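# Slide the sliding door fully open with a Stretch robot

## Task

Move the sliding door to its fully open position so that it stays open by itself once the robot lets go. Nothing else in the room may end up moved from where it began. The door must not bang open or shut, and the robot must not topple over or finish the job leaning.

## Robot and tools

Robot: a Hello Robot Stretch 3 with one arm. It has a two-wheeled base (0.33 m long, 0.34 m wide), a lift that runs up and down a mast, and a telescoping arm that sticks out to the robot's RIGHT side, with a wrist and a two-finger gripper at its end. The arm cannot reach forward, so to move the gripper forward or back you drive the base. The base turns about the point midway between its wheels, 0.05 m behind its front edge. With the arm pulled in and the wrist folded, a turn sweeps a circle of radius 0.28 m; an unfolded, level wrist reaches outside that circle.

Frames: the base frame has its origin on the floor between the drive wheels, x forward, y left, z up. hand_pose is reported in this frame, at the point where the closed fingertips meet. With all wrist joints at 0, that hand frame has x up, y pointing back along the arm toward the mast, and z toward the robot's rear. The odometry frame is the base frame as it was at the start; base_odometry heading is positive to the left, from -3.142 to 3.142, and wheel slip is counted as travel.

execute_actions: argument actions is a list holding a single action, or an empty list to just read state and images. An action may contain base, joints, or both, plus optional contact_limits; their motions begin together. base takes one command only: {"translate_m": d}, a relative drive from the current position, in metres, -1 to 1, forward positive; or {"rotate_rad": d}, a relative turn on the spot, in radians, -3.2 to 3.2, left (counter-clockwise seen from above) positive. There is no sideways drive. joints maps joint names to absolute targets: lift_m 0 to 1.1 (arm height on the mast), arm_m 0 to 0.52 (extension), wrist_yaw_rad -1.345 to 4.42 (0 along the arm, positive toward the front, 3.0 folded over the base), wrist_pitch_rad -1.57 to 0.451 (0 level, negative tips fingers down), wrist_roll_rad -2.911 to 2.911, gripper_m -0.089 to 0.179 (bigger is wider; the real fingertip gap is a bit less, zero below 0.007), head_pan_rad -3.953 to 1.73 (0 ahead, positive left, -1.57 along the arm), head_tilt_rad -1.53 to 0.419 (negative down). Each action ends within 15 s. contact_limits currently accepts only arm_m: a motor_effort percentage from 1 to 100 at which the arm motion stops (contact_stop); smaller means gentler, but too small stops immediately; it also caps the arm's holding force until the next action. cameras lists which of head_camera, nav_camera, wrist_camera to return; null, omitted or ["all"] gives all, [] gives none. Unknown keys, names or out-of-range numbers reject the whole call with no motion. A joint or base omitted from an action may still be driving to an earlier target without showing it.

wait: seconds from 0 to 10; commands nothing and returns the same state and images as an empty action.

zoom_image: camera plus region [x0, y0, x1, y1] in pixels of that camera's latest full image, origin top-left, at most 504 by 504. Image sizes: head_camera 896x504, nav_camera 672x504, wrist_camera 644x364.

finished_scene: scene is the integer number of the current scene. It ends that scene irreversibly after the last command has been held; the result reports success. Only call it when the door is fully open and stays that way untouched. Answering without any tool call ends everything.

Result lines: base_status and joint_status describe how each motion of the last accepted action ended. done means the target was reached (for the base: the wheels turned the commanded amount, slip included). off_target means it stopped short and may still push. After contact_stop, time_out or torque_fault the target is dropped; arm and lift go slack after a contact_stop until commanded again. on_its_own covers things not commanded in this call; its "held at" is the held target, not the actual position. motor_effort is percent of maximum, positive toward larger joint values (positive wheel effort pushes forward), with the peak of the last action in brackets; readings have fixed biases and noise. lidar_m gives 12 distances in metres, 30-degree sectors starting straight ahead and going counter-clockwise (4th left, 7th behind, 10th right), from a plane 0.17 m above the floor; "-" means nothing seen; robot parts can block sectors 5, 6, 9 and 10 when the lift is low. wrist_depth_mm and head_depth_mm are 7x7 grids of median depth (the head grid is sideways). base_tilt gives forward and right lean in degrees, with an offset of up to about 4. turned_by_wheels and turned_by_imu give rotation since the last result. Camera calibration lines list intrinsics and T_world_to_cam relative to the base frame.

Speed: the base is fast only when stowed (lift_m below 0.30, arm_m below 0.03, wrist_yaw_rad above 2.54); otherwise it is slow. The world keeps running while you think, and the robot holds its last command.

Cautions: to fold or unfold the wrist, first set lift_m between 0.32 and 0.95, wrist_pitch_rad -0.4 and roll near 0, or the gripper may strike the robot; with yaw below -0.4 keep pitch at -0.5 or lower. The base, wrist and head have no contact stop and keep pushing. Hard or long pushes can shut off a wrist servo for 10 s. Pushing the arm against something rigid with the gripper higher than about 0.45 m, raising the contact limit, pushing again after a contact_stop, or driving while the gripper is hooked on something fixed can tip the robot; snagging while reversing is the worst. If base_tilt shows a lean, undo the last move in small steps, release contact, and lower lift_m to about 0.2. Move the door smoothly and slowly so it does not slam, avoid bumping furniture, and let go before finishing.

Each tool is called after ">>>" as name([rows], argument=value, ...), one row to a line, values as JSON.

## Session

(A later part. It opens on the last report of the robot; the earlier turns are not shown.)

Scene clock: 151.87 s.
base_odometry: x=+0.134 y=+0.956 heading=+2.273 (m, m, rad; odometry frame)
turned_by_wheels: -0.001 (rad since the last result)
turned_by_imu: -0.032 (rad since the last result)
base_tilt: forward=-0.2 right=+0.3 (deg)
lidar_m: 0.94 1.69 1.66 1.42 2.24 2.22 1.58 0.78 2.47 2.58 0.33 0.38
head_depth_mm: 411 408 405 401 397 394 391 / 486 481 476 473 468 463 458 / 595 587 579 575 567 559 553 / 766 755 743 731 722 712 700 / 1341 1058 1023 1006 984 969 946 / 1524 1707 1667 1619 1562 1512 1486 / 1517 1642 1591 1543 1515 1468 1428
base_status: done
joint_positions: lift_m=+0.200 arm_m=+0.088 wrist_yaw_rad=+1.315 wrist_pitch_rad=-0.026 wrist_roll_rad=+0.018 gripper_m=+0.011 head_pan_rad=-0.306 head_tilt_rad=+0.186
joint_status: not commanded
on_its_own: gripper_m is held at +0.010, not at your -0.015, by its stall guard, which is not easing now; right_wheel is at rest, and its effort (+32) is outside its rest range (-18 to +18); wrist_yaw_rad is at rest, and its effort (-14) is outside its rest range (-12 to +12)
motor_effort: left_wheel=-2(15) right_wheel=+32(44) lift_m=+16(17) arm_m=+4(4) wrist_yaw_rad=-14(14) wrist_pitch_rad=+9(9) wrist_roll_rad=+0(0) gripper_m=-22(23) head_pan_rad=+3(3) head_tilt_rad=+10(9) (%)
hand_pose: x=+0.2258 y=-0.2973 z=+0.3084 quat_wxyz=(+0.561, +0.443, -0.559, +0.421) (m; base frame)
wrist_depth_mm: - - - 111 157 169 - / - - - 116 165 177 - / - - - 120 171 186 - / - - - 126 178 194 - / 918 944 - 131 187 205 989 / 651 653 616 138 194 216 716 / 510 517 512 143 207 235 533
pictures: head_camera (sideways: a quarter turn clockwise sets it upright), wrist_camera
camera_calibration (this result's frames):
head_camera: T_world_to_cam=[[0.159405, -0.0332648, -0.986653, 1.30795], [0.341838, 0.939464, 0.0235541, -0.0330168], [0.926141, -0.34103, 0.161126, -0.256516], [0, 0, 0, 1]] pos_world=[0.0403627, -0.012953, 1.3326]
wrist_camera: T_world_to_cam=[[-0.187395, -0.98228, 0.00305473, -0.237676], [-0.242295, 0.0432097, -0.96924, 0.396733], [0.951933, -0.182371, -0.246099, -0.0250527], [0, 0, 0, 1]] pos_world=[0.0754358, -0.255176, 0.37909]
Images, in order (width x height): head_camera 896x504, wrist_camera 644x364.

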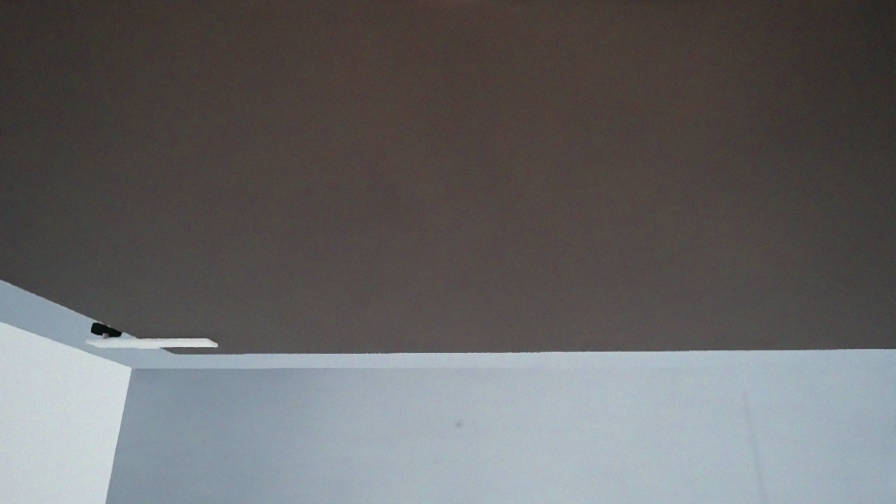

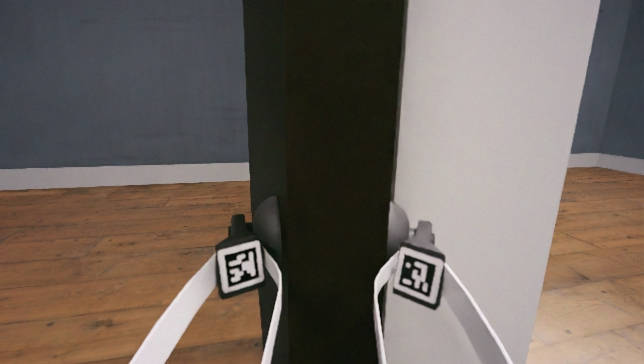

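>>> execute_actions([
  {"joints":{"gripper_m":0.08}},
], cameras=[])

>>> execute_actions([
  {"base":{"translate_m":-0.09}},
], cameras=[])

>>> execute_actions([
  {"joints":{"gripper_m":0.0,"arm_m":0.075}},
], cameras=["wrist_camera"])

>>> execute_actions([
  {"base":{"translate_m":0.06}},
], cameras=["wrist_camera"])

Scene clock: 157.73 s.
base_odometry: x=+0.134 y=+0.956 heading=+2.273 (m, m, rad; odometry frame)
turned_by_wheels: +0.001 (rad since the last result)
turned_by_imu: +0.000 (rad since the last result)
base_tilt: forward=-0.2 right=+0.3 (deg)
lidar_m: 0.94 1.69 1.66 1.42 2.24 2.22 1.58 0.77 2.46 2.58 0.33 0.38
head_depth_mm: 411 409 405 401 398 395 391 / 486 482 478 473 468 463 458 / 596 589 580 575 569 561 552 / 769 754 743 733 720 713 701 / 1354 1057 1033 1010 989 969 950 / 1528 1714 1664 1620 1560 1522 1481 / 1511 1636 1592 1564 1513 1470 1426
base_status: not commanded
joint_positions: lift_m=+0.200 arm_m=+0.088 wrist_yaw_rad=+1.325 wrist_pitch_rad=-0.025 wrist_roll_rad=+0.018 gripper_m=+0.080 head_pan_rad=-0.306 head_tilt_rad=+0.186
joint_status: all done
on_its_own: wrist_yaw_rad is at rest, and its effort (-24) is outside its rest range (-12 to +12)
motor_effort: left_wheel=+2(2) right_wheel=+6(32) lift_m=+16(16) arm_m=+4(4) wrist_yaw_rad=-24(23) wrist_pitch_rad=+9(9) wrist_roll_rad=+0(0) gripper_m=+6(85) head_pan_rad=+3(4) head_tilt_rad=+9(9) (%)
hand_pose: x=+0.2265 y=-0.2947 z=+0.3085 quat_wxyz=(+0.558, +0.446, -0.557, +0.424) (m; base frame)
wrist_depth_mm: - - - 110 157 168 186 / - - - 115 161 174 - / - - - 119 167 182 - / - - - 124 177 192 - / 927 950 961 129 136 201 - / 658 661 599 135 142 213 700 / 518 511 498 142 204 225 538
pictures: none
No camera images: the call's "cameras" was empty. Leave "cameras" out to get every camera's image.

Scene clock: 159.90 s.
base_odometry: x=+0.192 y=+0.888 heading=+2.273 (m, m, rad; odometry frame)
turned_by_wheels: +0.000 (rad since the last result)
turned_by_imu: -0.001 (rad since the last result)
base_tilt: forward=-0.1 right=+0.3 (deg)
lidar_m: 0.96 1.78 1.58 1.43 1.78 2.12 1.60 0.69 2.42 2.58 0.40 0.39
head_depth_mm: 416 414 410 406 402 399 395 / 491 489 483 479 473 469 465 / 602 595 588 582 576 569 562 / 775 765 753 739 730 720 709 / 1362 1066 1037 1024 1003 980 960 / 1528 1773 1745 1691 1647 1586 1542 / 1520 1733 1691 1636 1606 1551 1507
base_status: done
joint_positions: lift_m=+0.200 arm_m=+0.088 wrist_yaw_rad=+1.302 wrist_pitch_rad=-0.025 wrist_roll_rad=+0.018 gripper_m=+0.080 head_pan_rad=-0.306 head_tilt_rad=+0.186
joint_status: not commanded
motor_effort: left_wheel=+2(3) right_wheel=-1(8) lift_m=+16(17) arm_m=+3(4) wrist_yaw_rad=-1(25) wrist_pitch_rad=+8(9) wrist_roll_rad=+1(0) gripper_m=+0(7) head_pan_rad=+4(4) head_tilt_rad=+9(9) (%)
hand_pose: x=+0.2250 y=-0.3007 z=+0.3087 quat_wxyz=(+0.563, +0.439, -0.562, +0.417) (m; base frame)
wrist_depth_mm: - - - 198 252 - - / - - - 206 263 - - / - - - 214 272 - - / - - - 221 285 - - / 929 922 947 232 293 990 979 / 651 657 603 242 308 690 696 / 517 520 507 254 329 532 540
pictures: none
No camera images: the call's "cameras" was empty. Leave "cameras" out to get every camera's image.

Scene clock: 161.20 s.
base_odometry: x=+0.192 y=+0.888 heading=+2.273 (m, m, rad; odometry frame)
turned_by_wheels: +0.000 (rad since the last result)
turned_by_imu: +0.000 (rad since the last result)
base_tilt: forward=-0.2 right=+0.3 (deg)
lidar_m: 0.96 1.78 1.58 1.43 1.78 2.13 1.59 0.69 2.42 2.59 0.40 0.39
head_depth_mm: 415 412 410 406 403 399 394 / 491 487 483 479 473 468 464 / 601 593 588 581 575 566 561 / 775 761 752 741 730 718 707 / 1365 1066 1042 1018 996 982 962 / 1520 1778 1750 1701 1641 1604 1549 / 1521 1737 1682 1643 1592 1545 1509
base_status: not commanded
joint_positions: lift_m=+0.200 arm_m=+0.075 wrist_yaw_rad=+1.301 wrist_pitch_rad=-0.025 wrist_roll_rad=+0.018 gripper_m=+0.000 head_pan_rad=-0.306 head_tilt_rad=+0.186
joint_status: all done
motor_effort: left_wheel=+1(2) right_wheel=-1(1) lift_m=+17(16) arm_m=-2(2) wrist_yaw_rad=-1(1) wrist_pitch_rad=+8(8) wrist_roll_rad=+0(0) gripper_m=-3(80) head_pan_rad=+4(3) head_tilt_rad=+9(9) (%)
hand_pose: x=+0.2250 y=-0.2884 z=+0.3087 quat_wxyz=(+0.563, +0.439, -0.562, +0.417) (m; base frame)
wrist_depth_mm: - - - 197 253 - - / - - - 205 263 - - / - - - 213 274 - - / - - - 223 285 - - / 914 925 885 - 301 - - / 650 671 679 248 316 699 696 / 515 518 504 254 326 535 543
pictures: wrist_camera
camera_calibration (this result's frames):
wrist_camera: T_world_to_cam=[[-0.200436, -0.979702, 0.00313067, -0.225392], [-0.240689, 0.0461442, -0.969505, 0.396975], [0.949681, -0.195077, -0.245052, -0.0260233], [0, 0, 0, 1]] pos_world=[0.0750847, -0.244211, 0.379198]
Images, in order (width x height): wrist_camera 644x364.

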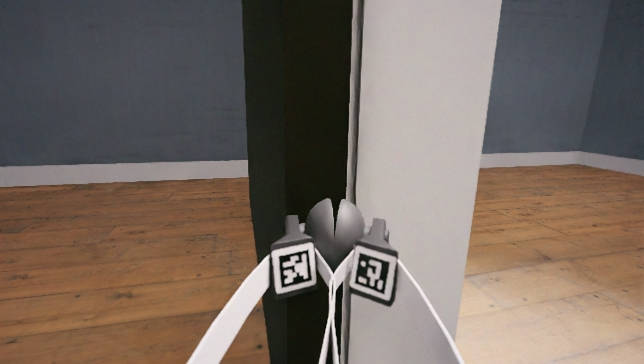

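Scene clock: 163.37 s.
base_odometry: x=+0.153 y=+0.933 heading=+2.274 (m, m, rad; odometry frame)
turned_by_wheels: +0.000 (rad since the last result)
turned_by_imu: -0.016 (rad since the last result)
base_tilt: forward=-0.1 right=+0.3 (deg)
lidar_m: 0.90 1.72 1.66 1.43 2.23 2.20 1.70 0.75 2.46 2.58 0.37 0.38
head_depth_mm: 404 401 398 394 391 387 382 / 477 471 467 462 456 453 447 / 578 571 566 559 552 543 540 / 740 727 715 704 692 685 671 / 1202 1003 977 957 935 918 899 / 1518 1736 1677 1627 1592 1546 1502 / 1509 1676 1644 1585 1549 1508 1457
base_status: done
joint_positions: lift_m=+0.200 arm_m=+0.075 wrist_yaw_rad=+1.302 wrist_pitch_rad=-0.025 wrist_roll_rad=+0.018 gripper_m=+0.000 head_pan_rad=-0.306 head_tilt_rad=+0.186
joint_status: not commanded
motor_effort: left_wheel=+2(6) right_wheel=-1(44) lift_m=+17(16) arm_m=+2(3) wrist_yaw_rad=-1(21) wrist_pitch_rad=+9(10) wrist_roll_rad=+0(0) gripper_m=-3(4) head_pan_rad=+4(3) head_tilt_rad=+9(9) (%)
hand_pose: x=+0.2250 y=-0.2878 z=+0.3086 quat_wxyz=(+0.563, +0.439, -0.562, +0.417) (m; base frame)
wrist_depth_mm: - - - 166 199 216 - / - - - 173 207 225 - / - - - 179 215 236 - / - - - 186 224 248 - / 904 930 872 - 236 267 990 / 667 662 680 208 253 620 709 / 509 519 498 216 258 501 538
pictures: wrist_camera
camera_calibration (this result's frames):
wrist_camera: T_world_to_cam=[[-0.199994, -0.979792, 0.00309899, -0.224912], [-0.241145, 0.0461562, -0.969391, 0.396907], [0.949659, -0.19462, -0.245503, -0.0256748], [0, 0, 0, 1]] pos_world=[0.0751134, -0.243684, 0.379151]
Images, in order (width x height): wrist_camera 644x364.

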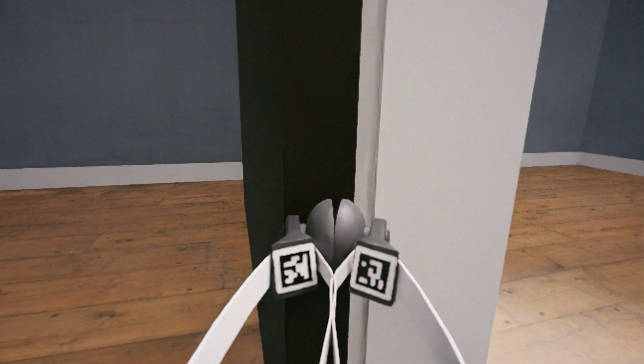

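It moved; continue.

>>> execute_actions([
  {"base":{"translate_m":0.035},"joints":{"arm_m":0.062}},
], cameras=["wrist_camera"])

Scene clock: 169.13 s.
base_odometry: x=+0.131 y=+0.960 heading=+2.273 (m, m, rad; odometry frame)
turned_by_wheels: +0.000 (rad since the last result)
turned_by_imu: -0.020 (rad since the last result)
base_tilt: forward=-0.2 right=+0.3 (deg)
lidar_m: 0.85 1.68 1.73 1.42 2.22 2.25 1.87 0.77 2.47 2.58 0.36 0.37
head_depth_mm: 393 389 386 383 380 375 371 / 461 455 451 446 441 436 430 / 555 549 541 535 529 520 513 / 704 691 678 668 658 645 635 / 1014 932 909 889 873 850 837 / 1523 1690 1637 1596 1553 1512 1461 / 1508 1654 1593 1561 1508 1475 1430
base_status: done
joint_positions: lift_m=+0.200 arm_m=+0.062 wrist_yaw_rad=+1.307 wrist_pitch_rad=-0.025 wrist_roll_rad=+0.018 gripper_m=+0.000 head_pan_rad=-0.306 head_tilt_rad=+0.186
joint_status: all done
on_its_own: right_wheel is at rest, and its effort (+22) is outside its rest range (-18 to +18)
motor_effort: left_wheel=+0(7) right_wheel=+22(41) lift_m=+16(16) arm_m=+1(2) wrist_yaw_rad=-6(7) wrist_pitch_rad=+9(9) wrist_roll_rad=+0(1) gripper_m=+0(3) head_pan_rad=+3(3) head_tilt_rad=+10(9) (%)
hand_pose: x=+0.2253 y=-0.2737 z=+0.3085 quat_wxyz=(+0.562, +0.441, -0.561, +0.418) (m; base frame)
wrist_depth_mm: - - - 160 174 185 - / - - - 167 179 194 - / - - - 173 187 203 - / - - - 181 197 214 - / 924 939 878 - 204 226 986 / 652 677 670 197 219 238 683 / 507 521 498 208 223 255 530
pictures: wrist_camera
camera_calibration (this result's frames):
wrist_camera: T_world_to_cam=[[-0.195343, -0.98073, 0.00306513, -0.212389], [-0.241817, 0.0451361, -0.969272, 0.396047], [0.950456, -0.190082, -0.245974, -0.0220551], [0, 0, 0, 1]] pos_world=[0.0752443, -0.230365, 0.379103]
Images, in order (width x height): wrist_camera 644x364.

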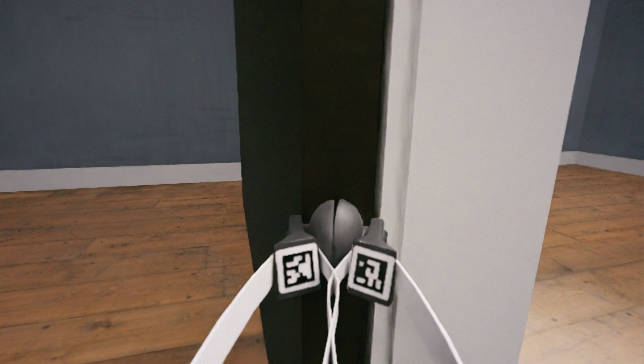

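>>> execute_actions([
  {"base":{"translate_m":0.03}},
], cameras=["wrist_camera"])

>>> execute_actions([
  {"base":{"translate_m":-0.04}},
], cameras=["wrist_camera"])

Scene clock: 175.23 s.
base_odometry: x=+0.112 y=+0.983 heading=+2.273 (m, m, rad; odometry frame)
turned_by_wheels: -0.001 (rad since the last result)
turned_by_imu: -0.082 (rad since the last result)
base_tilt: forward=-0.2 right=+0.3 (deg)
lidar_m: 0.69 1.64 2.02 1.42 2.19 2.34 2.14 0.79 1.87 2.58 0.35 0.34
head_depth_mm: 357 353 349 345 340 336 332 / 410 405 400 394 389 384 378 / 483 476 469 461 454 448 440 / 586 576 564 555 544 534 523 / 752 730 712 696 680 662 650 / 1214 999 962 933 903 884 849 / 1515 1622 1578 1540 1511 1462 1417
base_status: done
joint_positions: lift_m=+0.200 arm_m=+0.062 wrist_yaw_rad=+1.347 wrist_pitch_rad=-0.027 wrist_roll_rad=+0.018 gripper_m=+0.000 head_pan_rad=-0.306 head_tilt_rad=+0.186
joint_status: not commanded
on_its_own: right_wheel is at rest, and its effort (+33) is outside its rest range (-18 to +18); wrist_yaw_rad is at rest, and its effort (-44) is outside its rest range (-12 to +12)
motor_effort: left_wheel=+3(6) right_wheel=+33(38) lift_m=+16(16) arm_m=+3(3) wrist_yaw_rad=-44(44) wrist_pitch_rad=+9(9) wrist_roll_rad=+0(0) gripper_m=-7(7) head_pan_rad=+4(3) head_tilt_rad=+9(9) (%)
hand_pose: x=+0.2277 y=-0.2635 z=+0.3082 quat_wxyz=(+0.554, +0.452, -0.552, +0.429) (m; base frame)
wrist_depth_mm: - - 571 159 178 194 - / - - 676 167 184 205 - / - - 850 175 191 213 - / - - - 182 201 225 - / 895 909 790 189 211 237 960 / 653 655 675 198 226 252 697 / 506 520 480 211 230 277 531
pictures: wrist_camera
camera_calibration (this result's frames):
wrist_camera: T_world_to_cam=[[-0.155746, -0.987793, 0.00298614, -0.212703], [-0.244458, 0.0356146, -0.969006, 0.39392], [0.95707, -0.151649, -0.247021, -0.013563], [0, 0, 0, 1]] pos_world=[0.07615, -0.226192, 0.378995]
Images, in order (width x height): wrist_camera 644x364.

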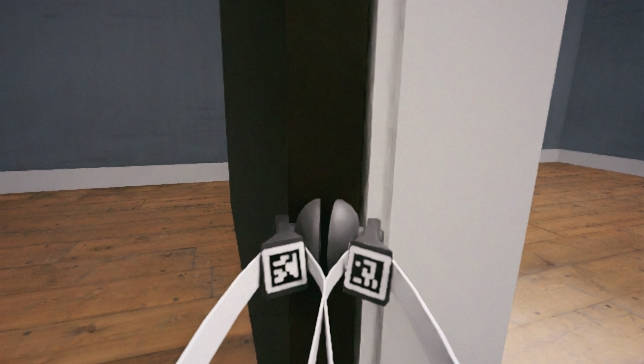

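Scene clock: 176.83 s.
base_odometry: x=+0.137 y=+0.952 heading=+2.273 (m, m, rad; odometry frame)
turned_by_wheels: +0.000 (rad since the last result)
turned_by_imu: +0.000 (rad since the last result)
base_tilt: forward=-0.1 right=+0.3 (deg)
lidar_m: 0.70 1.68 2.08 1.43 2.19 2.29 2.10 0.75 1.84 2.59 0.42 0.37
head_depth_mm: 364 360 356 352 347 344 340 / 419 414 408 403 397 392 387 / 494 485 478 470 464 456 449 / 601 589 579 566 555 546 535 / 768 747 727 711 694 677 665 / 1253 1021 988 952 922 898 870 / 1510 1676 1629 1588 1537 1499 1446
base_status: done
joint_positions: lift_m=+0.200 arm_m=+0.062 wrist_yaw_rad=+1.362 wrist_pitch_rad=-0.024 wrist_roll_rad=+0.018 gripper_m=+0.000 head_pan_rad=-0.306 head_tilt_rad=+0.186
joint_status: not commanded
on_its_own: wrist_yaw_rad is held at +1.363, not at your +1.300, by its stall guard, which is not easing now
motor_effort: left_wheel=+2(6) right_wheel=-1(27) lift_m=+16(16) arm_m=+3(3) wrist_yaw_rad=+2(44) wrist_pitch_rad=+8(9) wrist_roll_rad=+0(0) gripper_m=-3(7) head_pan_rad=+4(3) head_tilt_rad=+9(8) (%)
hand_pose: x=+0.2286 y=-0.2598 z=+0.3087 quat_wxyz=(+0.550, +0.456, -0.549, +0.434) (m; base frame)
wrist_depth_mm: - - 872 198 214 238 - / - - - 206 223 248 - / - - - 214 235 268 - / - - - 225 244 - - / 937 948 842 - 259 872 996 / 660 663 683 244 277 649 698 / 515 516 497 256 281 506 535
pictures: wrist_camera
camera_calibration (this result's frames):
wrist_camera: T_world_to_cam=[[-0.141135, -0.989985, 0.00312853, -0.21289], [-0.242975, 0.0315754, -0.969518, 0.393285], [0.95971, -0.137593, -0.244998, -0.0112887], [0, 0, 0, 1]] pos_world=[0.0763461, -0.224729, 0.379197]
Images, in order (width x height): wrist_camera 644x364.

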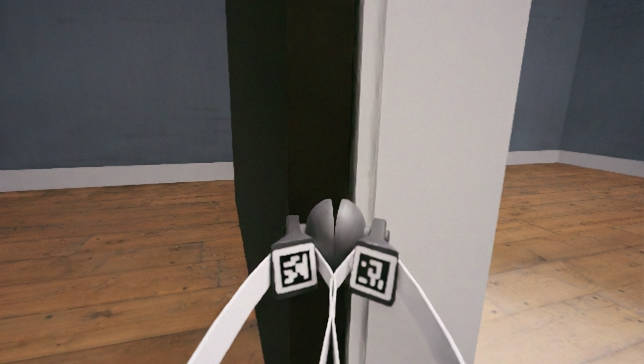

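>>> finished_scene(scene=2)

The scene is finished: the task was done.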